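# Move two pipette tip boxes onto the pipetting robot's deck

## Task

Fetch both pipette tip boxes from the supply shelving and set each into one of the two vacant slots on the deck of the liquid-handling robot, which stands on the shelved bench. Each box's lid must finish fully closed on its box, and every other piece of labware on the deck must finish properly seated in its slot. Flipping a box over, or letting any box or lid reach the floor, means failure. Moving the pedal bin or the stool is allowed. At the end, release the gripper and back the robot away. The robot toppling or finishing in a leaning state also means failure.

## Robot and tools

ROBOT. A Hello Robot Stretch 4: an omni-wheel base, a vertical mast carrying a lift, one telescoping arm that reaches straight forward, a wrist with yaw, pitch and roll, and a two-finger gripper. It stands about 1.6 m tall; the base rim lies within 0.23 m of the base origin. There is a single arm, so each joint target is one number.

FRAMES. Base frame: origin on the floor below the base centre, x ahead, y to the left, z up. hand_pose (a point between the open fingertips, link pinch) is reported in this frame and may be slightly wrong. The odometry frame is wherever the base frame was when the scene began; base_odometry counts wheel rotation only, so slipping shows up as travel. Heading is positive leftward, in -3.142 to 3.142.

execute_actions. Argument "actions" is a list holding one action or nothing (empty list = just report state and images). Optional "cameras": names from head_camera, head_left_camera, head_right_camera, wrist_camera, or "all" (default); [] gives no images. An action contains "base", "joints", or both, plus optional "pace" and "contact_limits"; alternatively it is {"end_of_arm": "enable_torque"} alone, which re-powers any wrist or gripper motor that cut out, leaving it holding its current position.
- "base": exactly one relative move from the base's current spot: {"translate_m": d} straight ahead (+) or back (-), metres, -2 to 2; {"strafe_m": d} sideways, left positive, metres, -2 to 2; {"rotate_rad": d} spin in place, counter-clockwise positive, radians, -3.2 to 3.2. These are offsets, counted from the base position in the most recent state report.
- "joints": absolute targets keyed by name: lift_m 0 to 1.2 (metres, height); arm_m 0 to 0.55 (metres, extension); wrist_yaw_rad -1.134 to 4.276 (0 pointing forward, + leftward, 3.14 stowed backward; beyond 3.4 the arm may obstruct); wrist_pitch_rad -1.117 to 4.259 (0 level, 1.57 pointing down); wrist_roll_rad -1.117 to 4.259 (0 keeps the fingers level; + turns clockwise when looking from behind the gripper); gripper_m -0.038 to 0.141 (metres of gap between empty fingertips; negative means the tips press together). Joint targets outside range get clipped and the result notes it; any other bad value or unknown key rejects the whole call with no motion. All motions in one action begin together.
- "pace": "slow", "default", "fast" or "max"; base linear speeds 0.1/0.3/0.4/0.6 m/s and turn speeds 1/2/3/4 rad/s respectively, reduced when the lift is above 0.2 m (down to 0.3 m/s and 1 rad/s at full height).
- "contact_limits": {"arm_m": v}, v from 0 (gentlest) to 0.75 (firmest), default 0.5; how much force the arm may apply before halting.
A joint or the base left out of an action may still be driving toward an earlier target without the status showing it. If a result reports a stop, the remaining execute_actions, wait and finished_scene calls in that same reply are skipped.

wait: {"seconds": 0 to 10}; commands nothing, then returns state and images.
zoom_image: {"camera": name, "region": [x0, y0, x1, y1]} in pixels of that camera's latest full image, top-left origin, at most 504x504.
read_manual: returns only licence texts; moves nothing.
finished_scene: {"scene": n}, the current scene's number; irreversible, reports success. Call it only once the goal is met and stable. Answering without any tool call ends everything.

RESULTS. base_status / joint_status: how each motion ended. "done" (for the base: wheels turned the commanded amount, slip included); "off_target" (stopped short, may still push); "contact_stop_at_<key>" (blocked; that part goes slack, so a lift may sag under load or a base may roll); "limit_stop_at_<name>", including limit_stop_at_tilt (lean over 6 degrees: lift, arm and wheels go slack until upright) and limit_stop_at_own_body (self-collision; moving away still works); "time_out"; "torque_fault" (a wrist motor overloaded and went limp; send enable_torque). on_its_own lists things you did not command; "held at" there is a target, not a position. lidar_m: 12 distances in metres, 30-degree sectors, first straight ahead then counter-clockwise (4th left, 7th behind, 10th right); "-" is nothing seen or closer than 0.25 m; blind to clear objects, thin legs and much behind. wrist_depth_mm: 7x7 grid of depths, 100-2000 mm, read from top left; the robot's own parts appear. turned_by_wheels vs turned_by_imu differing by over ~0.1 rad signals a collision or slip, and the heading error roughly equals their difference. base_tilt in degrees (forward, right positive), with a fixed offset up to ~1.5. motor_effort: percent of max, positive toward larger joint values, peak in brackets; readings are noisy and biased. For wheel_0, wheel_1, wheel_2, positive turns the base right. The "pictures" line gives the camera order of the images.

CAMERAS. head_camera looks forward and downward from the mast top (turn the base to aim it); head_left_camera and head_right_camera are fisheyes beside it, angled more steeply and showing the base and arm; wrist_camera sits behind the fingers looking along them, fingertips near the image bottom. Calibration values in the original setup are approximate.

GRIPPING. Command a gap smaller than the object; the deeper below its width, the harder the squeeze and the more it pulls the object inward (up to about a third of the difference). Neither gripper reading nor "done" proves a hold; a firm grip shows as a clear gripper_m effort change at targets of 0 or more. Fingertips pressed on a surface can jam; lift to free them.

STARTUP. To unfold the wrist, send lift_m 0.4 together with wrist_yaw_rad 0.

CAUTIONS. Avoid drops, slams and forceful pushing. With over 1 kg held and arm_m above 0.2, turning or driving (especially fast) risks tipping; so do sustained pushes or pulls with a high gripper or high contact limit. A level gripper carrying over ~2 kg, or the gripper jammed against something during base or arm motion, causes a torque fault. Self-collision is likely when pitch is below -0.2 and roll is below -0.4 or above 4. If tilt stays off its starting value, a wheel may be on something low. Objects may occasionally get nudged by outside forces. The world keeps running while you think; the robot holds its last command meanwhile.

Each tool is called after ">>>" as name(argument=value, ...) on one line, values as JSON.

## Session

>>> execute_actions(actions=[])

Scene clock: 0.00 s.
base_odometry: x=+0.000 y=+0.000 heading=+0.000 (m, m, rad; odometry frame)
turned_by_wheels: +0.000 (rad since the last result)
turned_by_imu: +0.000 (rad since the last result)
base_tilt: forward=+0.6 right=+0.1 (deg)
lidar_m: 1.43 1.71 1.70 2.19 1.41 1.42 1.65 1.80 1.79 1.41 1.21 1.21
base_status: not commanded
joint_positions: lift_m=+0.190 arm_m=+0.000 wrist_yaw_rad=+3.185 wrist_pitch_rad=+0.018 wrist_roll_rad=+0.018 gripper_m=+0.057
joint_status: not commanded
motor_effort: lift_m=+19 arm_m=-1 wrist_yaw_rad=+1 wrist_pitch_rad=-5 wrist_roll_rad=+2 gripper_m=-2 wheel_0=+0 wheel_1=+0 wheel_2=+1 (%)
hand_pose: x=-0.1209 y=+0.0748 z=+0.3630 quat_wxyz=(-0.022, -0.009, +0.009, +1.000) (m; base frame)
wrist_depth_mm: - - 142 - - 1808 1576 / - - 139 - - 1537 1366 / - 106 138 - - 1808 1537 / - 123 139 - - 1708 1499 / 198 - - - 1808 1808 1537 / 206 1430 202 1499 209 1397 1336 / 206 904 917 140 960 1008 1042
pictures: head_camera, head_left_camera, head_right_camera, wrist_camera
camera_calibration (this result's frames):
wrist_camera: T_world_to_cam=[[-0.0772601, 0.996124, 0.0420448, -0.0897535], [-0.0387641, 0.0391378, -0.998482, 0.424467], [-0.996257, -0.0787726, 0.0355901, 0.09908], [0, 0, 0, 1]] pos_world=[0.108229, 0.0805978, 0.42407]
Images, in order (width x height): head_camera 420x560, head_left_camera 420x672, head_right_camera 420x672, wrist_camera 616x392.

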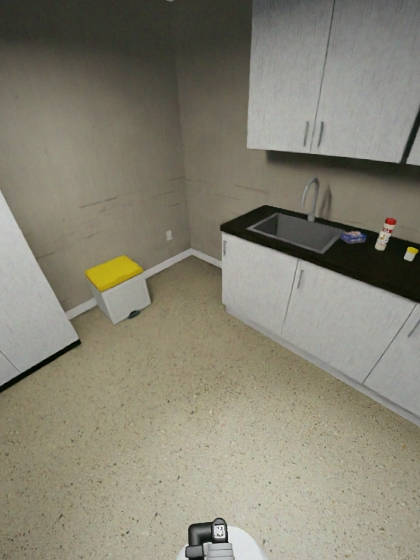

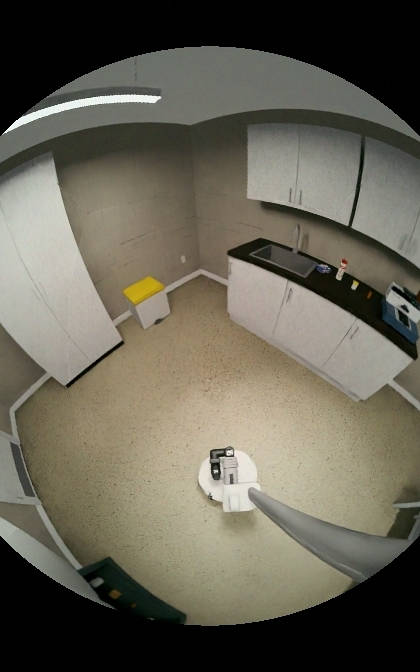

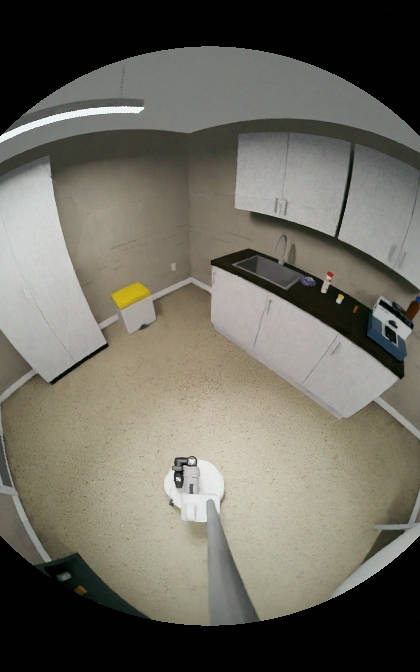

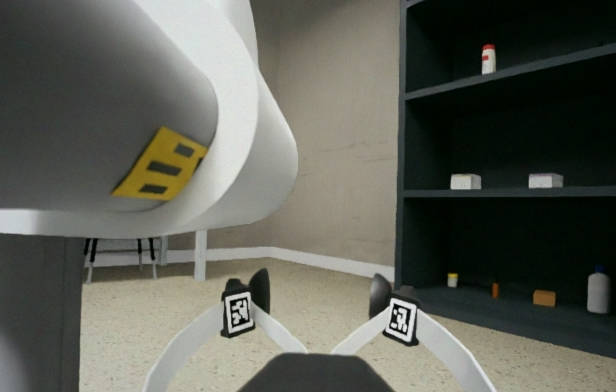

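>>> execute_actions(actions=[{"base":{"rotate_rad":2.34},"joints":{"lift_m":0.535,"wrist_yaw_rad":0,"wrist_roll_rad":0,"gripper_m":0.141}}], cameras=[])

>>> execute_actions(actions=[{"base":{"translate_m":0.75},"joints":{"wrist_pitch_rad":0.5}}], cameras=["head_camera","wrist_camera","head_left_camera"])

Scene clock: 3.57 s.
base_odometry: x=+0.000 y=+0.000 heading=+2.339 (m, m, rad; odometry frame)
turned_by_wheels: +2.339 (rad since the last result)
turned_by_imu: +2.366 (rad since the last result)
base_tilt: forward=+0.6 right=+0.2 (deg)
lidar_m: 1.39 1.47 1.90 1.80 1.91 1.27 1.22 1.28 1.79 1.71 1.80 1.97
base_status: done
joint_positions: lift_m=+0.535 arm_m=+0.000 wrist_yaw_rad=+0.000 wrist_pitch_rad=+0.018 wrist_roll_rad=+0.000 gripper_m=+0.141
joint_status: all done
motor_effort: lift_m=+24(26) arm_m=-1(0) wrist_yaw_rad=+0(3) wrist_pitch_rad=-5(6) wrist_roll_rad=+0(1) gripper_m=-1(1) wheel_0=-3(1) wheel_1=-2(8) wheel_2=-3(7) (%)
hand_pose: x=+0.4596 y=-0.0873 z=+0.7077 quat_wxyz=(+1.000, +0.000, +0.009, +0.000) (m; base frame)
wrist_depth_mm: 1661 1336 1308 1430 1618 1618 1576 / 1499 1618 1618 1618 1618 1576 1576 / 1336 1430 1618 1576 1661 1576 1537 / 1336 1618 1618 1576 1576 1537 1576 / 1308 1430 1618 1576 1576 1576 1537 / 1336 1537 1138 1576 1618 208 1537 / 1308 1430 1499 142 1576 1576 1537
pictures: none
No camera images: the call's "cameras" was empty. Leave "cameras" out to get every camera's image.

Scene clock: 7.53 s.
base_odometry: x=-0.521 y=+0.539 heading=+2.340 (m, m, rad; odometry frame)
turned_by_wheels: +0.000 (rad since the last result)
turned_by_imu: +0.000 (rad since the last result)
base_tilt: forward=+0.6 right=+0.1 (deg)
lidar_m: 0.62 0.67 0.94 1.80 1.89 2.09 2.00 2.07 1.76 1.70 1.57 1.17
base_status: done
joint_positions: lift_m=+0.535 arm_m=+0.000 wrist_yaw_rad=+0.000 wrist_pitch_rad=+0.502 wrist_roll_rad=+0.000 gripper_m=+0.141
joint_status: all done
motor_effort: lift_m=+24(24) arm_m=+0(0) wrist_yaw_rad=+0(0) wrist_pitch_rad=-3(4) wrist_roll_rad=-1(1) gripper_m=-1(0) wheel_0=+2(9) wheel_1=+2(6) wheel_2=+0(14) (%)
hand_pose: x=+0.4240 y=-0.0874 z=+0.5741 quat_wxyz=(+0.969, +0.000, +0.248, +0.000) (m; base frame)
wrist_depth_mm: 798 788 759 778 788 778 778 / 854 820 820 842 854 831 820 / 621 621 640 891 904 878 866 / 492 473 473 931 946 946 931 / 1042 1042 1008 1025 1042 1025 991 / 854 842 216 931 1025 208 1008 / 741 741 741 142 842 854 854
pictures: head_camera, head_left_camera, wrist_camera
camera_calibration (this result's frames):
wrist_camera: T_world_to_cam=[[0.0577553, -0.997659, 0.0366089, -0.123396], [-0.431419, -0.0580109, -0.900285, 0.764384], [0.900301, 0.0362024, -0.43376, 0.09699], [0, 0, 0, 1]] pos_world=[0.249577, -0.0822755, 0.734751]
Images, in order (width x height): head_camera 420x560, head_left_camera 420x672, wrist_camera 616x392.

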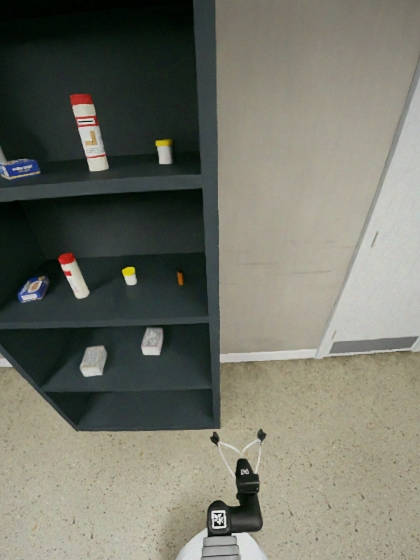

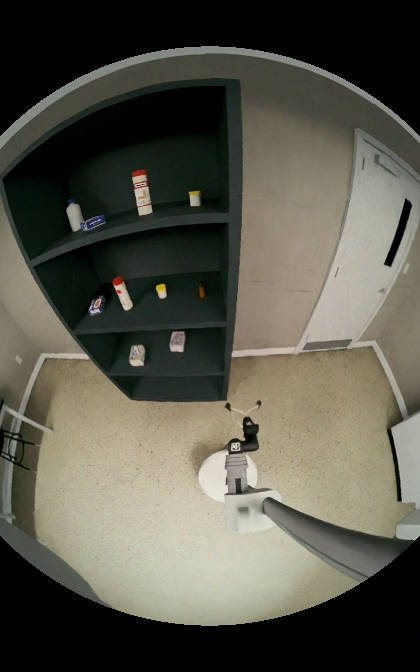

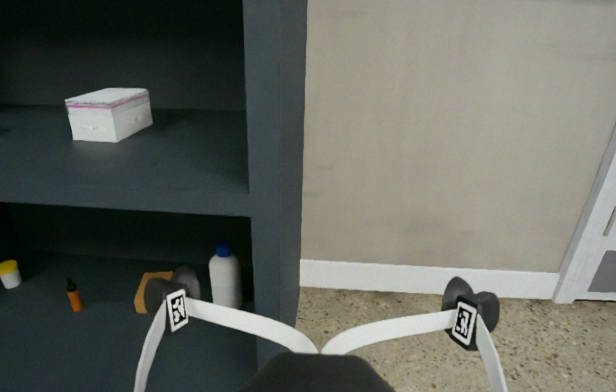

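>>> execute_actions(actions=[{"base":{"strafe_m":0.43}}], cameras=[])

>>> execute_actions(actions=[{"base":{"translate_m":0.2},"joints":{"lift_m":0.55}}], cameras=["head_camera","wrist_camera"])

Scene clock: 11.00 s.
base_odometry: x=-0.830 y=+0.240 heading=+2.339 (m, m, rad; odometry frame)
turned_by_wheels: +0.000 (rad since the last result)
turned_by_imu: +0.002 (rad since the last result)
base_tilt: forward=+0.6 right=+0.1 (deg)
lidar_m: 0.64 0.69 1.64 1.36 1.44 2.74 1.97 2.07 2.24 2.14 1.60 0.68
base_status: done
joint_positions: lift_m=+0.535 arm_m=+0.000 wrist_yaw_rad=+0.000 wrist_pitch_rad=+0.502 wrist_roll_rad=+0.000 gripper_m=+0.141
joint_status: not commanded
motor_effort: lift_m=+23(24) arm_m=+0(0) wrist_yaw_rad=+1(1) wrist_pitch_rad=-4(3) wrist_roll_rad=+0(0) gripper_m=+0(1) wheel_0=-2(11) wheel_1=+1(11) wheel_2=+0(1) (%)
hand_pose: x=+0.4240 y=-0.0874 z=+0.5741 quat_wxyz=(+0.969, +0.000, +0.248, +0.000) (m; base frame)
wrist_depth_mm: 609 798 788 778 759 741 517 / 615 831 842 820 809 768 517 / 580 521 609 609 676 654 512 / 488 477 477 469 459 469 455 / 647 931 1025 1025 991 732 480 / 647 820 216 904 866 208 521 / 661 732 750 142 768 615 820
pictures: none
No camera images: the call's "cameras" was empty. Leave "cameras" out to get every camera's image.

Scene clock: 13.07 s.
base_odometry: x=-0.969 y=+0.384 heading=+2.339 (m, m, rad; odometry frame)
turned_by_wheels: +0.000 (rad since the last result)
turned_by_imu: +0.000 (rad since the last result)
base_tilt: forward=+0.6 right=+0.1 (deg)
lidar_m: 0.44 0.47 1.36 1.39 1.42 2.00 2.18 2.28 2.23 2.16 0.66 0.48
base_status: done
joint_positions: lift_m=+0.550 arm_m=+0.000 wrist_yaw_rad=+0.000 wrist_pitch_rad=+0.502 wrist_roll_rad=+0.000 gripper_m=+0.141
joint_status: all done
motor_effort: lift_m=+24(25) arm_m=+0(1) wrist_yaw_rad=+1(1) wrist_pitch_rad=-4(4) wrist_roll_rad=+1(0) gripper_m=-1(1) wheel_0=+1(7) wheel_1=+1(5) wheel_2=-3(13) (%)
hand_pose: x=+0.4240 y=-0.0874 z=+0.5890 quat_wxyz=(+0.969, +0.000, +0.248, +0.000) (m; base frame)
wrist_depth_mm: 609 615 603 597 591 580 517 / 621 647 647 634 627 621 512 / 615 676 668 654 661 640 512 / 334 404 477 442 469 508 480 / 340 349 366 368 375 379 382 / 298 290 216 297 301 208 303 / 647 732 741 142 469 285 282
pictures: head_camera, wrist_camera
camera_calibration (this result's frames):
wrist_camera: T_world_to_cam=[[0.057771, -0.997659, 0.0366052, -0.123944], [-0.431476, -0.0580167, -0.900257, 0.777846], [0.900272, 0.0362144, -0.433818, 0.103528], [0, 0, 0, 1]] pos_world=[0.249579, -0.0822744, 0.749711]
Images, in order (width x height): head_camera 420x560, wrist_camera 616x392.

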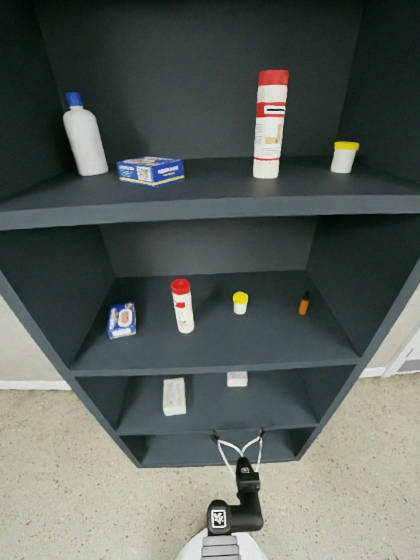

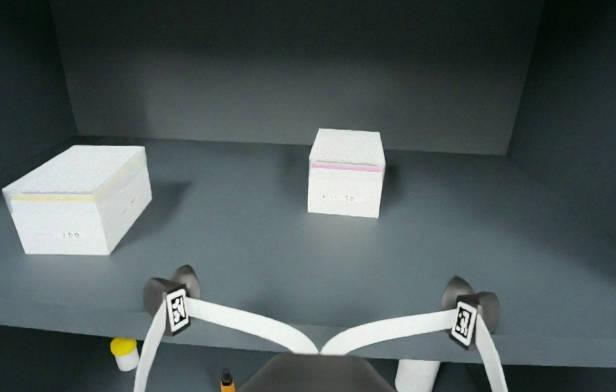

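>>> execute_actions(actions=[{"base":{"strafe_m":-0.01},"joints":{"arm_m":0.2,"lift_m":0.525,"wrist_yaw_rad":-0.05}}], cameras=["wrist_camera"])

Scene clock: 15.67 s.
base_odometry: x=-0.962 y=+0.391 heading=+2.340 (m, m, rad; odometry frame)
turned_by_wheels: +0.000 (rad since the last result)
turned_by_imu: +0.001 (rad since the last result)
base_tilt: forward=+0.7 right=+0.1 (deg)
lidar_m: 0.44 0.46 1.38 1.37 1.45 1.99 2.20 2.26 2.22 2.14 0.63 0.47
base_status: done
joint_positions: lift_m=+0.525 arm_m=+0.199 wrist_yaw_rad=-0.050 wrist_pitch_rad=+0.502 wrist_roll_rad=+0.000 gripper_m=+0.141
joint_status: all done
motor_effort: lift_m=+14(24) arm_m=+5(5) wrist_yaw_rad=+1(1) wrist_pitch_rad=-6(5) wrist_roll_rad=+1(0) gripper_m=-2(1) wheel_0=+2(4) wheel_1=-1(11) wheel_2=+0(1) (%)
hand_pose: x=+0.6183 y=-0.0999 z=+0.5649 quat_wxyz=(+0.968, +0.006, +0.248, -0.024) (m; base frame)
wrist_depth_mm: 424 427 424 421 421 421 421 / 452 452 452 452 452 445 442 / 488 484 484 480 480 480 459 / 407 413 421 282 410 442 421 / 310 315 320 244 303 334 336 / 251 245 216 253 253 208 267 / 213 213 216 142 221 220 224
pictures: wrist_camera
camera_calibration (this result's frames):
wrist_camera: T_world_to_cam=[[0.00788189, -0.999299, 0.0366112, -0.116096], [-0.433809, -0.0364047, -0.900269, 0.842807], [0.90097, -0.00878642, -0.433791, -0.0863147], [0, 0, 0, 1]] pos_world=[0.444299, -0.0860909, 0.725561]
Images, in order (width x height): wrist_camera 616x392.

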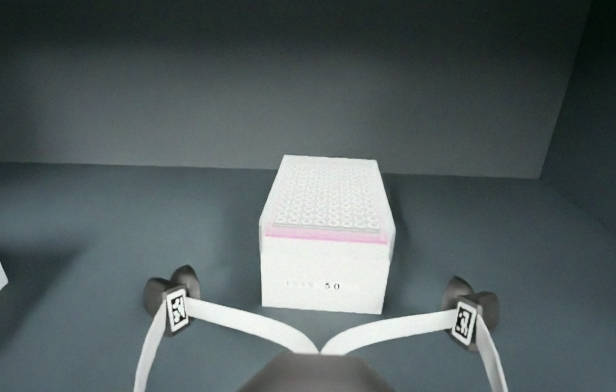

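>>> execute_actions(actions=[{"joints":{"arm_m":0.282,"lift_m":0.519,"gripper_m":0.115},"pace":"slow","contact_limits":{"arm_m":0.15}}], cameras=["wrist_camera"])

>>> execute_actions(actions=[{"joints":{"gripper_m":0.015}}], cameras=["wrist_camera"])

>>> execute_actions(actions=[{"joints":{"lift_m":0.55},"pace":"slow"}], cameras=["wrist_camera"])

Scene clock: 18.83 s.
base_odometry: x=-0.962 y=+0.391 heading=+2.340 (m, m, rad; odometry frame)
turned_by_wheels: +0.000 (rad since the last result)
turned_by_imu: +0.001 (rad since the last result)
base_tilt: forward=+0.7 right=+0.1 (deg)
lidar_m: 0.44 0.47 1.40 1.38 1.44 2.03 2.18 2.28 2.22 2.16 0.64 0.45
base_status: not commanded
joint_positions: lift_m=+0.519 arm_m=+0.281 wrist_yaw_rad=-0.050 wrist_pitch_rad=+0.502 wrist_roll_rad=+0.000 gripper_m=+0.115
joint_status: all done
motor_effort: lift_m=+14(13) arm_m=+5(5) wrist_yaw_rad=+1(0) wrist_pitch_rad=-5(3) wrist_roll_rad=+0(0) gripper_m=-1(1) wheel_0=+3(3) wheel_1=-1(1) wheel_2=+0(0) (%)
contact_limits: arm_m 0.15
hand_pose: x=+0.7002 y=-0.1000 z=+0.5589 quat_wxyz=(+0.968, +0.006, +0.248, -0.024) (m; base frame)
wrist_depth_mm: 351 351 351 351 349 349 347 / 373 375 373 373 370 368 368 / 402 399 399 399 397 399 397 / 392 399 407 268 413 415 413 / 300 304 309 202 290 320 325 / 242 245 188 182 183 247 258 / 205 205 203 144 199 213 218
pictures: wrist_camera
camera_calibration (this result's frames):
wrist_camera: T_world_to_cam=[[0.00771024, -0.9993, 0.0366091, -0.116444], [-0.43385, -0.0363279, -0.900252, 0.87298], [0.900952, -0.00894169, -0.433827, -0.162731], [0, 0, 0, 1]] pos_world=[0.526253, -0.0861038, 0.719568]
Images, in order (width x height): wrist_camera 616x392.

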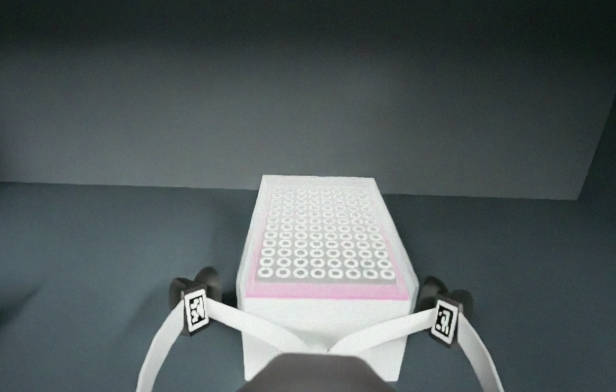

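Scene clock: 20.67 s.
base_odometry: x=-0.962 y=+0.391 heading=+2.340 (m, m, rad; odometry frame)
turned_by_wheels: +0.000 (rad since the last result)
turned_by_imu: +0.000 (rad since the last result)
base_tilt: forward=+0.6 right=+0.1 (deg)
lidar_m: 0.43 0.46 1.38 1.38 1.43 2.02 2.19 2.27 2.22 2.16 0.63 0.47
base_status: not commanded
joint_positions: lift_m=+0.519 arm_m=+0.281 wrist_yaw_rad=-0.050 wrist_pitch_rad=+0.503 wrist_roll_rad=+0.000 gripper_m=+0.015
joint_status: all done
motor_effort: lift_m=+14(14) arm_m=+5(5) wrist_yaw_rad=+1(2) wrist_pitch_rad=-7(9) wrist_roll_rad=+1(0) gripper_m=-22(23) wheel_0=+2(2) wheel_1=-1(1) wheel_2=+0(0) (%)
hand_pose: x=+0.7001 y=-0.0999 z=+0.5586 quat_wxyz=(+0.968, +0.006, +0.249, -0.024) (m; base frame)
wrist_depth_mm: 353 351 349 351 349 351 347 / 375 375 373 375 373 373 368 / 402 399 399 397 397 397 397 / 392 397 402 252 413 413 413 / 297 303 307 187 219 320 322 / 240 245 175 167 167 255 257 / 204 198 200 169 175 168 216
pictures: wrist_camera
camera_calibration (this result's frames):
wrist_camera: T_world_to_cam=[[0.00795558, -0.999298, 0.0366059, -0.116551], [-0.434939, -0.0364209, -0.899723, 0.873085], [0.900425, -0.00876354, -0.434924, -0.161762], [0, 0, 0, 1]] pos_world=[0.526321, -0.0860886, 0.719447]
Images, in order (width x height): wrist_camera 616x392.

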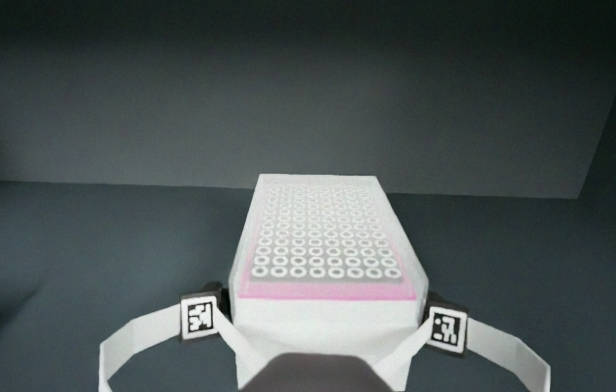

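Scene clock: 21.73 s.
base_odometry: x=-0.962 y=+0.391 heading=+2.340 (m, m, rad; odometry frame)
turned_by_wheels: +0.000 (rad since the last result)
turned_by_imu: +0.000 (rad since the last result)
base_tilt: forward=+0.7 right=+0.1 (deg)
lidar_m: 0.44 0.47 1.35 1.38 1.42 1.98 2.19 2.27 2.23 2.16 0.64 0.47
base_status: not commanded
joint_positions: lift_m=+0.550 arm_m=+0.281 wrist_yaw_rad=-0.050 wrist_pitch_rad=+0.503 wrist_roll_rad=+0.000 gripper_m=+0.015
joint_status: all done
motor_effort: lift_m=+25(26) arm_m=+5(5) wrist_yaw_rad=+0(1) wrist_pitch_rad=-9(8) wrist_roll_rad=+0(1) gripper_m=-20(21) wheel_0=+2(2) wheel_1=-1(1) wheel_2=+0(0) (%)
hand_pose: x=+0.7001 y=-0.0999 z=+0.5886 quat_wxyz=(+0.968, +0.006, +0.249, -0.024) (m; base frame)
wrist_depth_mm: 351 353 351 351 349 349 347 / 373 373 373 373 373 373 368 / 402 402 402 402 397 397 397 / 427 424 424 251 418 427 418 / 347 355 357 187 219 375 377 / 281 285 175 167 167 297 298 / 238 232 234 170 174 169 257
pictures: wrist_camera
camera_calibration (this result's frames):
wrist_camera: T_world_to_cam=[[0.00796014, -0.999298, 0.0365983, -0.11765], [-0.435056, -0.036415, -0.899667, 0.900185], [0.900368, -0.00876085, -0.435041, -0.148559], [0, 0, 0, 1]] pos_world=[0.526325, -0.0860887, 0.749543]
Images, in order (width x height): wrist_camera 616x392.

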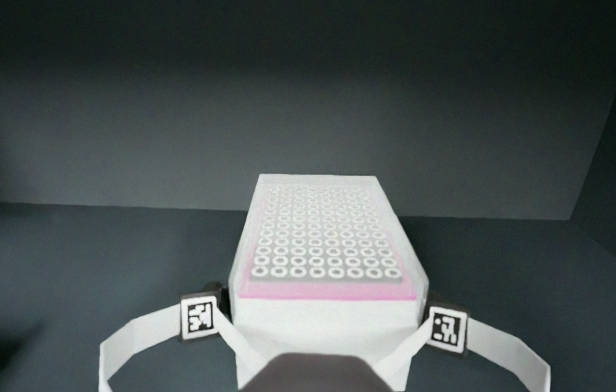

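>>> execute_actions(actions=[{"base":{"translate_m":-0.85},"joints":{"arm_m":0.0}}], cameras=[])

>>> execute_actions(actions=[{"base":{"rotate_rad":1.54},"joints":{"lift_m":0.85,"wrist_yaw_rad":-0.12},"pace":"slow"}], cameras=[])

>>> execute_actions(actions=[{"base":{"translate_m":0.7}}], cameras=["head_camera","wrist_camera"])

Scene clock: 27.30 s.
base_odometry: x=-0.372 y=-0.220 heading=+2.339 (m, m, rad; odometry frame)
turned_by_wheels: +0.000 (rad since the last result)
turned_by_imu: +0.002 (rad since the last result)
base_tilt: forward=+0.6 right=+0.1 (deg)
lidar_m: 0.50 1.37 1.44 1.38 1.46 2.03 1.34 1.34 1.89 2.09 2.26 1.38
base_status: done
joint_positions: lift_m=+0.550 arm_m=+0.001 wrist_yaw_rad=-0.050 wrist_pitch_rad=+0.503 wrist_roll_rad=+0.000 gripper_m=+0.015
joint_status: all done
motor_effort: lift_m=+25(25) arm_m=-5(6) wrist_yaw_rad=+2(0) wrist_pitch_rad=-9(9) wrist_roll_rad=+0(0) gripper_m=-22(21) wheel_0=-3(8) wheel_1=-2(6) wheel_2=+1(8) (%)
hand_pose: x=+0.4199 y=-0.1000 z=+0.5886 quat_wxyz=(+0.968, +0.006, +0.249, -0.024) (m; base frame)
wrist_depth_mm: 1397 1160 1366 1336 1308 1397 1397 / 1464 1205 1098 1336 1160 1430 1430 / 1537 1308 1537 1537 1499 1576 1537 / 1576 1430 1430 252 1397 1618 1661 / 1205 1229 1205 187 219 1281 1281 / 991 991 175 166 167 1042 1042 / 831 798 798 170 175 169 891
pictures: none
No camera images: the call's "cameras" was empty. Leave "cameras" out to get every camera's image.

Scene clock: 30.33 s.
base_odometry: x=-0.371 y=-0.220 heading=-2.405 (m, m, rad; odometry frame)
turned_by_wheels: +1.539 (rad since the last result)
turned_by_imu: +1.556 (rad since the last result)
base_tilt: forward=+0.6 right=+0.1 (deg)
lidar_m: 0.50 1.44 2.01 1.31 1.38 1.92 2.13 2.21 1.34 1.29 1.35 1.46
base_status: done
joint_positions: lift_m=+0.850 arm_m=+0.001 wrist_yaw_rad=-0.120 wrist_pitch_rad=+0.503 wrist_roll_rad=+0.000 gripper_m=+0.015
joint_status: all done
motor_effort: lift_m=+25(25) arm_m=-5(5) wrist_yaw_rad=+1(0) wrist_pitch_rad=-8(9) wrist_roll_rad=+1(1) gripper_m=-20(22) wheel_0=-2(9) wheel_1=-4(8) wheel_2=-5(8) (%)
hand_pose: x=+0.4123 y=-0.1170 z=+0.8886 quat_wxyz=(+0.967, +0.015, +0.249, -0.058) (m; base frame)
wrist_depth_mm: 1618 1618 1661 1661 1618 1756 1756 / 1708 1661 1336 1366 1366 1863 1921 / 1808 1160 1205 1182 1229 - - / - - - 251 - - - / 1756 1708 1708 187 220 1708 1808 / 1366 1397 175 166 167 1430 1464 / 1160 1138 1138 169 175 169 1255
pictures: none
No camera images: the call's "cameras" was empty. Leave "cameras" out to get every camera's image.

Scene clock: 34.13 s.
base_odometry: x=-0.890 y=-0.691 heading=-2.405 (m, m, rad; odometry frame)
turned_by_wheels: +0.000 (rad since the last result)
turned_by_imu: +0.000 (rad since the last result)
base_tilt: forward=+0.6 right=+0.1 (deg)
lidar_m: 0.49 0.71 2.01 1.63 1.39 1.90 2.86 2.58 1.34 1.34 0.96 0.71
base_status: done
joint_positions: lift_m=+0.850 arm_m=+0.001 wrist_yaw_rad=-0.120 wrist_pitch_rad=+0.503 wrist_roll_rad=+0.000 gripper_m=+0.015
joint_status: not commanded
motor_effort: lift_m=+24(25) arm_m=-5(5) wrist_yaw_rad=+1(1) wrist_pitch_rad=-9(8) wrist_roll_rad=+1(0) gripper_m=-20(22) wheel_0=+1(10) wheel_1=+1(6) wheel_2=-2(10) (%)
hand_pose: x=+0.4123 y=-0.1170 z=+0.8886 quat_wxyz=(+0.967, +0.015, +0.249, -0.058) (m; base frame)
wrist_depth_mm: 1025 1060 1060 1098 1118 707 585 / 1078 1118 1182 1182 1182 723 1205 / 891 891 842 732 960 759 1281 / 615 559 559 251 627 661 676 / 517 530 521 187 219 597 615 / 1366 1336 175 167 168 1430 1430 / 1182 1118 1118 169 174 169 798
pictures: head_camera, wrist_camera
camera_calibration (this result's frames):
wrist_camera: T_world_to_cam=[[-0.0619539, -0.997408, 0.0365864, -0.114377], [-0.436673, -0.00587485, -0.899601, 1.04844], [0.897485, -0.0717101, -0.435177, 0.234894], [0, 0, 0, 1]] pos_world=[0.239925, -0.0910765, 1.04958]
Images, in order (width x height): head_camera 420x560, wrist_camera 616x392.

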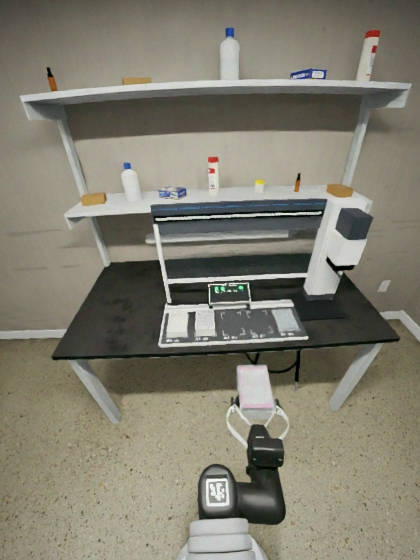

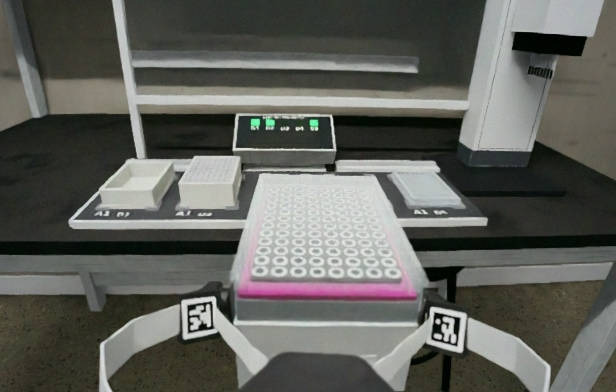

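>>> execute_actions(actions=[{"base":{"translate_m":0.32},"joints":{"arm_m":0.085}}], cameras=[])

>>> execute_actions(actions=[{"joints":{"lift_m":0.80},"pace":"slow"}], cameras=["head_camera","wrist_camera","head_right_camera"])

>>> zoom_image(camera="head_camera", region=[180, 340, 320, 440])

>>> zoom_image(camera="head_right_camera", region=[165, 350, 265, 420])

Scene clock: 38.37 s.
base_odometry: x=-1.127 y=-0.906 heading=-2.404 (m, m, rad; odometry frame)
turned_by_wheels: +0.000 (rad since the last result)
turned_by_imu: +0.001 (rad since the last result)
base_tilt: forward=+0.6 right=+0.2 (deg)
lidar_m: 0.35 0.37 0.52 1.91 1.52 1.91 3.18 1.90 1.41 1.79 0.52 0.38
base_status: done
joint_positions: lift_m=+0.850 arm_m=+0.084 wrist_yaw_rad=-0.120 wrist_pitch_rad=+0.503 wrist_roll_rad=+0.000 gripper_m=+0.015
joint_status: all done
motor_effort: lift_m=+24(24) arm_m=+5(6) wrist_yaw_rad=+1(2) wrist_pitch_rad=-9(9) wrist_roll_rad=+1(0) gripper_m=-21(21) wheel_0=+3(4) wheel_1=+3(5) wheel_2=-1(10) (%)
hand_pose: x=+0.4955 y=-0.1170 z=+0.8887 quat_wxyz=(+0.967, +0.015, +0.249, -0.058) (m; base frame)
wrist_depth_mm: 707 715 723 741 759 778 778 / 750 741 759 768 778 809 820 / 778 809 809 842 854 866 878 / 539 585 389 251 591 621 591 / 442 473 359 187 219 500 504 / 347 353 175 166 167 373 377 / 290 252 293 169 175 168 324
pictures: none
No camera images: the call's "cameras" was empty. Leave "cameras" out to get every camera's image.

Scene clock: 39.67 s.
base_odometry: x=-1.127 y=-0.906 heading=-2.404 (m, m, rad; odometry frame)
turned_by_wheels: +0.000 (rad since the last result)
turned_by_imu: +0.000 (rad since the last result)
base_tilt: forward=+0.7 right=+0.2 (deg)
lidar_m: 0.35 0.37 0.50 1.94 1.56 1.91 3.19 1.90 1.42 1.79 0.50 0.38
base_status: not commanded
joint_positions: lift_m=+0.800 arm_m=+0.084 wrist_yaw_rad=-0.120 wrist_pitch_rad=+0.503 wrist_roll_rad=+0.000 gripper_m=+0.015
joint_status: all done
motor_effort: lift_m=+15(23) arm_m=+5(4) wrist_yaw_rad=+1(0) wrist_pitch_rad=-9(8) wrist_roll_rad=+0(1) gripper_m=-20(20) wheel_0=+3(3) wheel_1=+3(3) wheel_2=+0(1) (%)
hand_pose: x=+0.4955 y=-0.1170 z=+0.8395 quat_wxyz=(+0.967, +0.015, +0.249, -0.058) (m; base frame)
wrist_depth_mm: 699 715 715 732 741 768 778 / 750 768 778 788 798 809 831 / 676 683 691 373 668 683 699 / 508 512 345 251 480 554 564 / 368 375 324 187 220 370 373 / 260 244 175 167 167 310 315 / 204 198 245 169 174 169 271
pictures: head_camera, head_right_camera, wrist_camera
camera_calibration (this result's frames):
wrist_camera: T_world_to_cam=[[-0.0619589, -0.997408, 0.0365897, -0.107422], [-0.436625, -0.00587941, -0.899624, 1.04055], [0.897507, -0.0717157, -0.435129, 0.138732], [0, 0, 0, 1]] pos_world=[0.32316, -0.0910765, 1.0004]
Images, in order (width x height): head_camera 420x560, head_right_camera 420x672, wrist_camera 616x392.

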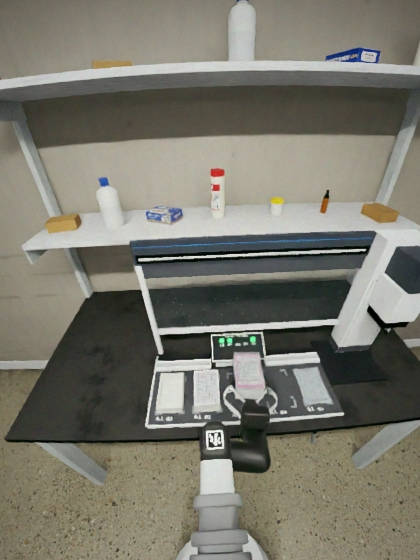

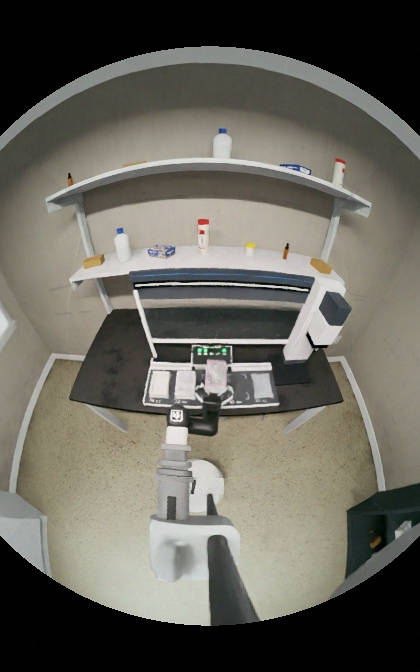

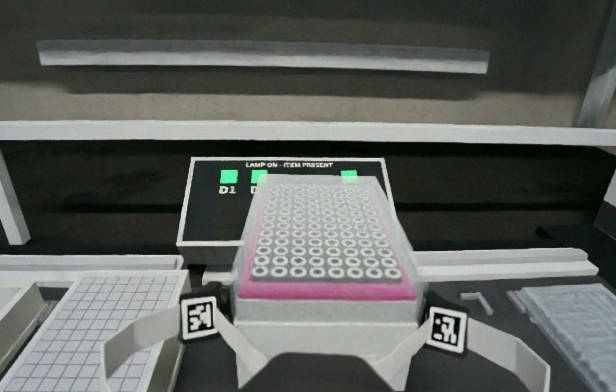

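Region (180, 340, 320, 440) of head_camera's 420x560 image, scaled by 3.600, with more detail than that image has; it fills the top 360 rows of this view, and the rest is white.

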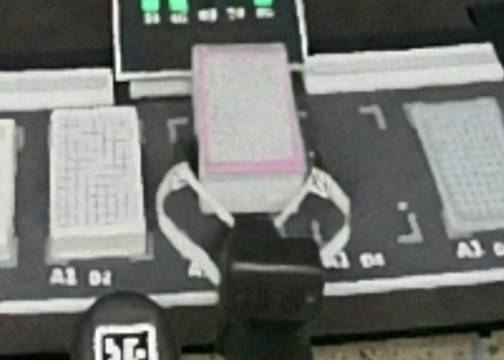

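Region (165, 350, 265, 420) of head_right_camera's 420x672 image, scaled by 5.040, with more detail than that image has; it fills the top 353 rows of this view, and the rest is white.

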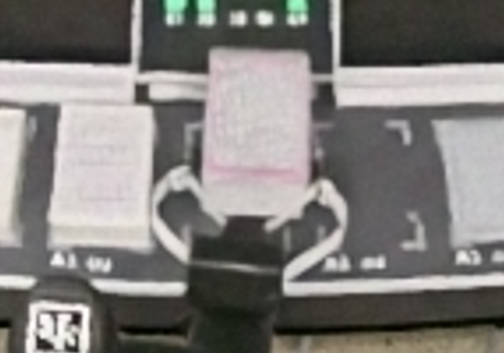

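>>> execute_actions(actions=[{"base":{"strafe_m":0.004},"joints":{"arm_m":0.065,"wrist_yaw_rad":-0.08},"pace":"slow"}], cameras=[])

>>> execute_actions(actions=[{"joints":{"lift_m":0.775},"pace":"slow"}], cameras=["head_camera","wrist_camera","head_right_camera"])

>>> zoom_image(camera="head_camera", region=[180, 340, 320, 440])

>>> zoom_image(camera="head_right_camera", region=[165, 350, 265, 420])

Scene clock: 42.03 s.
base_odometry: x=-1.124 y=-0.908 heading=-2.404 (m, m, rad; odometry frame)
turned_by_wheels: +0.000 (rad since the last result)
turned_by_imu: +0.001 (rad since the last result)
base_tilt: forward=+0.6 right=+0.2 (deg)
lidar_m: 0.35 0.39 0.52 1.93 1.54 1.88 3.19 1.85 1.42 1.77 0.50 0.37
base_status: done
joint_positions: lift_m=+0.800 arm_m=+0.066 wrist_yaw_rad=-0.080 wrist_pitch_rad=+0.503 wrist_roll_rad=+0.000 gripper_m=+0.015
joint_status: all done
motor_effort: lift_m=+15(15) arm_m=-5(5) wrist_yaw_rad=+1(5) wrist_pitch_rad=-9(9) wrist_roll_rad=+1(0) gripper_m=-21(21) wheel_0=-3(3) wheel_1=+4(6) wheel_2=+0(0) (%)
hand_pose: x=+0.4817 y=-0.1074 z=+0.8395 quat_wxyz=(+0.968, +0.010, +0.249, -0.039) (m; base frame)
wrist_depth_mm: 741 732 741 750 750 759 768 / 768 788 788 809 809 809 831 / 377 634 384 707 732 691 707 / 477 512 362 251 370 549 559 / 349 351 338 187 219 366 373 / 277 244 175 167 167 315 314 / 208 198 237 169 175 168 270
pictures: none
No camera images: the call's "cameras" was empty. Leave "cameras" out to get every camera's image.

Scene clock: 43.03 s.
base_odometry: x=-1.124 y=-0.908 heading=-2.404 (m, m, rad; odometry frame)
turned_by_wheels: +0.000 (rad since the last result)
turned_by_imu: +0.000 (rad since the last result)
base_tilt: forward=+0.8 right=+0.1 (deg)
lidar_m: 0.35 0.38 0.52 1.94 1.52 1.90 3.18 1.85 1.40 1.77 0.53 0.39
base_status: not commanded
joint_positions: lift_m=+0.775 arm_m=+0.066 wrist_yaw_rad=-0.080 wrist_pitch_rad=+0.503 wrist_roll_rad=+0.000 gripper_m=+0.015
joint_status: all done
motor_effort: lift_m=+14(16) arm_m=-5(5) wrist_yaw_rad=+1(1) wrist_pitch_rad=-9(9) wrist_roll_rad=+1(0) gripper_m=-23(21) wheel_0=-3(3) wheel_1=+4(4) wheel_2=+0(0) (%)
hand_pose: x=+0.4817 y=-0.1074 z=+0.8145 quat_wxyz=(+0.968, +0.010, +0.249, -0.039) (m; base frame)
wrist_depth_mm: 732 699 707 732 741 759 768 / 759 759 768 788 798 809 809 / 603 661 627 370 661 676 691 / 424 462 334 251 342 496 496 / 287 260 281 187 219 343 349 / 217 210 175 167 167 279 281 / 181 180 214 170 174 169 240
pictures: head_camera, head_right_camera, wrist_camera
camera_calibration (this result's frames):
wrist_camera: T_world_to_cam=[[-0.0222565, -0.999083, 0.0365897, -0.11704], [-0.436046, -0.0232334, -0.899624, 1.00997], [0.899649, -0.0359773, -0.435129, 0.143731], [0, 0, 0, 1]] pos_world=[0.30848, -0.0882967, 0.975414]
Images, in order (width x height): head_camera 420x560, head_right_camera 420x672, wrist_camera 616x392.

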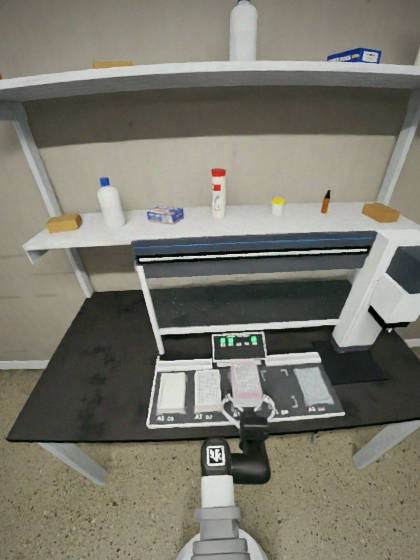

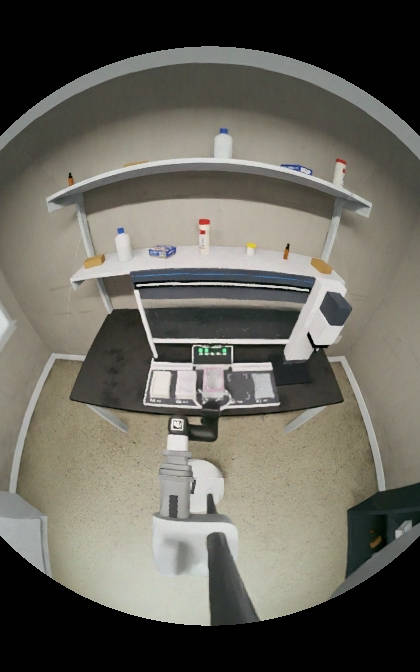

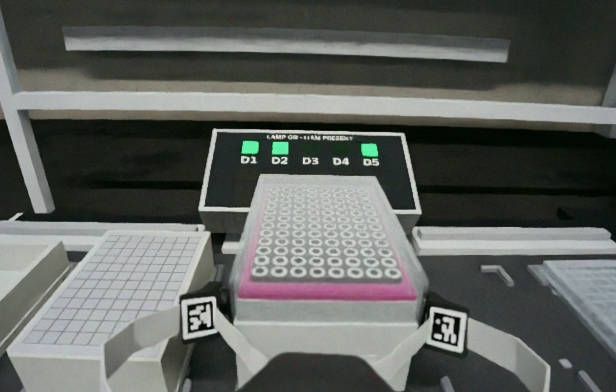

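Region (180, 340, 320, 440) of head_camera's 420x560 image, scaled by 3.600, with more detail than that image has; it fills the top 360 rows of this view, and the rest is white.

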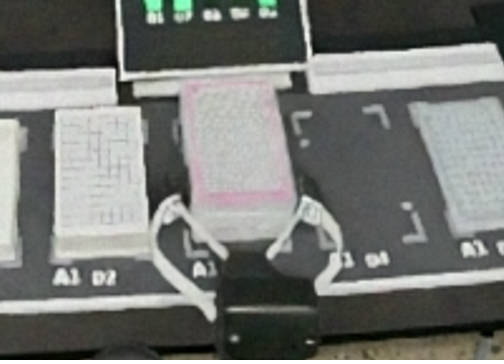

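Region (165, 350, 265, 420) of head_right_camera's 420x672 image, scaled by 5.040, with more detail than that image has; it fills the top 353 rows of this view, and the rest is white.

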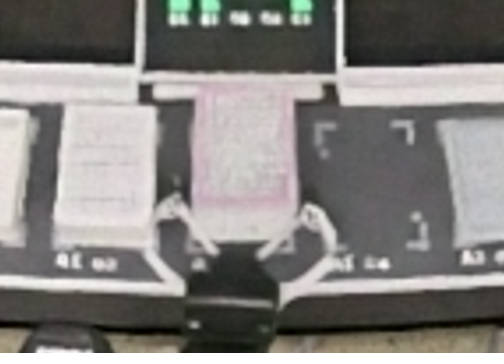

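>>> execute_actions(actions=[{"base":{"strafe_m":0.002},"joints":{"arm_m":0.061},"pace":"slow"}], cameras=[])

>>> execute_actions(actions=[{"joints":{"lift_m":0.757},"pace":"slow"}], cameras=["wrist_camera","head_right_camera"])

>>> zoom_image(camera="head_right_camera", region=[165, 350, 265, 420])

Scene clock: 44.77 s.
base_odometry: x=-1.123 y=-0.910 heading=-2.404 (m, m, rad; odometry frame)
turned_by_wheels: +0.000 (rad since the last result)
turned_by_imu: +0.000 (rad since the last result)
base_tilt: forward=+0.6 right=+0.3 (deg)
lidar_m: 0.35 0.38 0.54 1.94 1.52 1.89 3.19 1.88 1.43 1.79 0.50 0.36
base_status: done
joint_positions: lift_m=+0.775 arm_m=+0.062 wrist_yaw_rad=-0.080 wrist_pitch_rad=+0.503 wrist_roll_rad=+0.000 gripper_m=+0.015
joint_status: all done
motor_effort: lift_m=+14(14) arm_m=-5(7) wrist_yaw_rad=+1(1) wrist_pitch_rad=-9(9) wrist_roll_rad=+1(0) gripper_m=-22(21) wheel_0=-2(4) wheel_1=+1(6) wheel_2=+0(2) (%)
hand_pose: x=+0.4777 y=-0.1074 z=+0.8145 quat_wxyz=(+0.968, +0.010, +0.249, -0.039) (m; base frame)
wrist_depth_mm: 732 699 707 741 741 759 768 / 759 768 788 788 788 809 820 / 597 661 569 375 654 723 699 / 424 459 338 250 343 492 500 / 290 262 279 186 220 349 353 / 221 211 175 166 167 278 278 / 183 183 212 169 175 168 240
pictures: none
No camera images: the call's "cameras" was empty. Leave "cameras" out to get every camera's image.

Scene clock: 45.67 s.
base_odometry: x=-1.123 y=-0.910 heading=-2.404 (m, m, rad; odometry frame)
turned_by_wheels: +0.000 (rad since the last result)
turned_by_imu: +0.000 (rad since the last result)
base_tilt: forward=+0.6 right=+0.2 (deg)
lidar_m: 0.34 0.36 0.52 1.91 1.54 1.91 3.21 1.86 1.42 1.78 0.52 0.39
base_status: not commanded
joint_positions: lift_m=+0.757 arm_m=+0.062 wrist_yaw_rad=-0.080 wrist_pitch_rad=+0.503 wrist_roll_rad=+0.000 gripper_m=+0.015
joint_status: all done
motor_effort: lift_m=+15(14) arm_m=-5(5) wrist_yaw_rad=+1(1) wrist_pitch_rad=-10(9) wrist_roll_rad=+1(0) gripper_m=-21(20) wheel_0=-2(2) wheel_1=+1(2) wheel_2=+0(0) (%)
hand_pose: x=+0.4777 y=-0.1074 z=+0.7965 quat_wxyz=(+0.968, +0.010, +0.249, -0.039) (m; base frame)
wrist_depth_mm: 741 691 723 750 741 750 768 / 778 778 798 798 778 798 798 / 549 609 357 351 366 676 707 / 397 421 327 251 332 452 455 / 253 230 272 187 219 317 320 / 183 186 175 167 167 253 253 / 182 181 196 170 175 168 213
pictures: head_right_camera, wrist_camera
camera_calibration (this result's frames):
wrist_camera: T_world_to_cam=[[-0.0222031, -0.999084, 0.0365896, -0.116482], [-0.436045, -0.0232566, -0.899624, 0.992013], [0.899651, -0.0359291, -0.435129, 0.13949], [0, 0, 0, 1]] pos_world=[0.304483, -0.0882928, 0.957397]
Images, in order (width x height): head_right_camera 420x672, wrist_camera 616x392.

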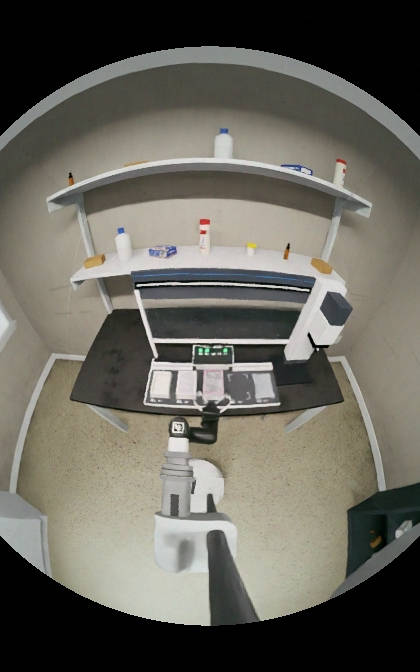

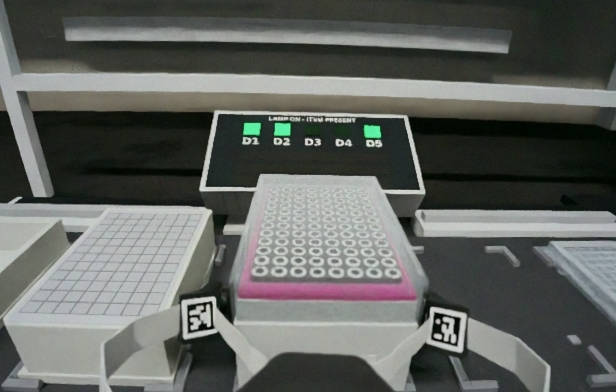

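Region (165, 350, 265, 420) of head_right_camera's 420x672 image, scaled by 5.040, with more detail than that image has; it fills the top 353 rows of this view, and the rest is white.

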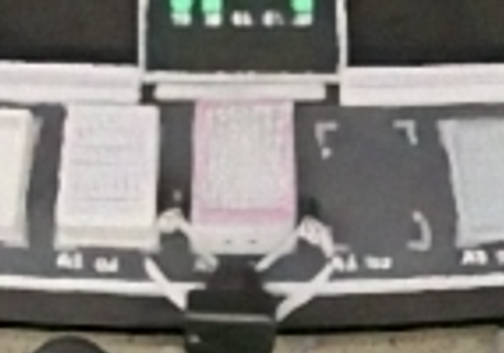

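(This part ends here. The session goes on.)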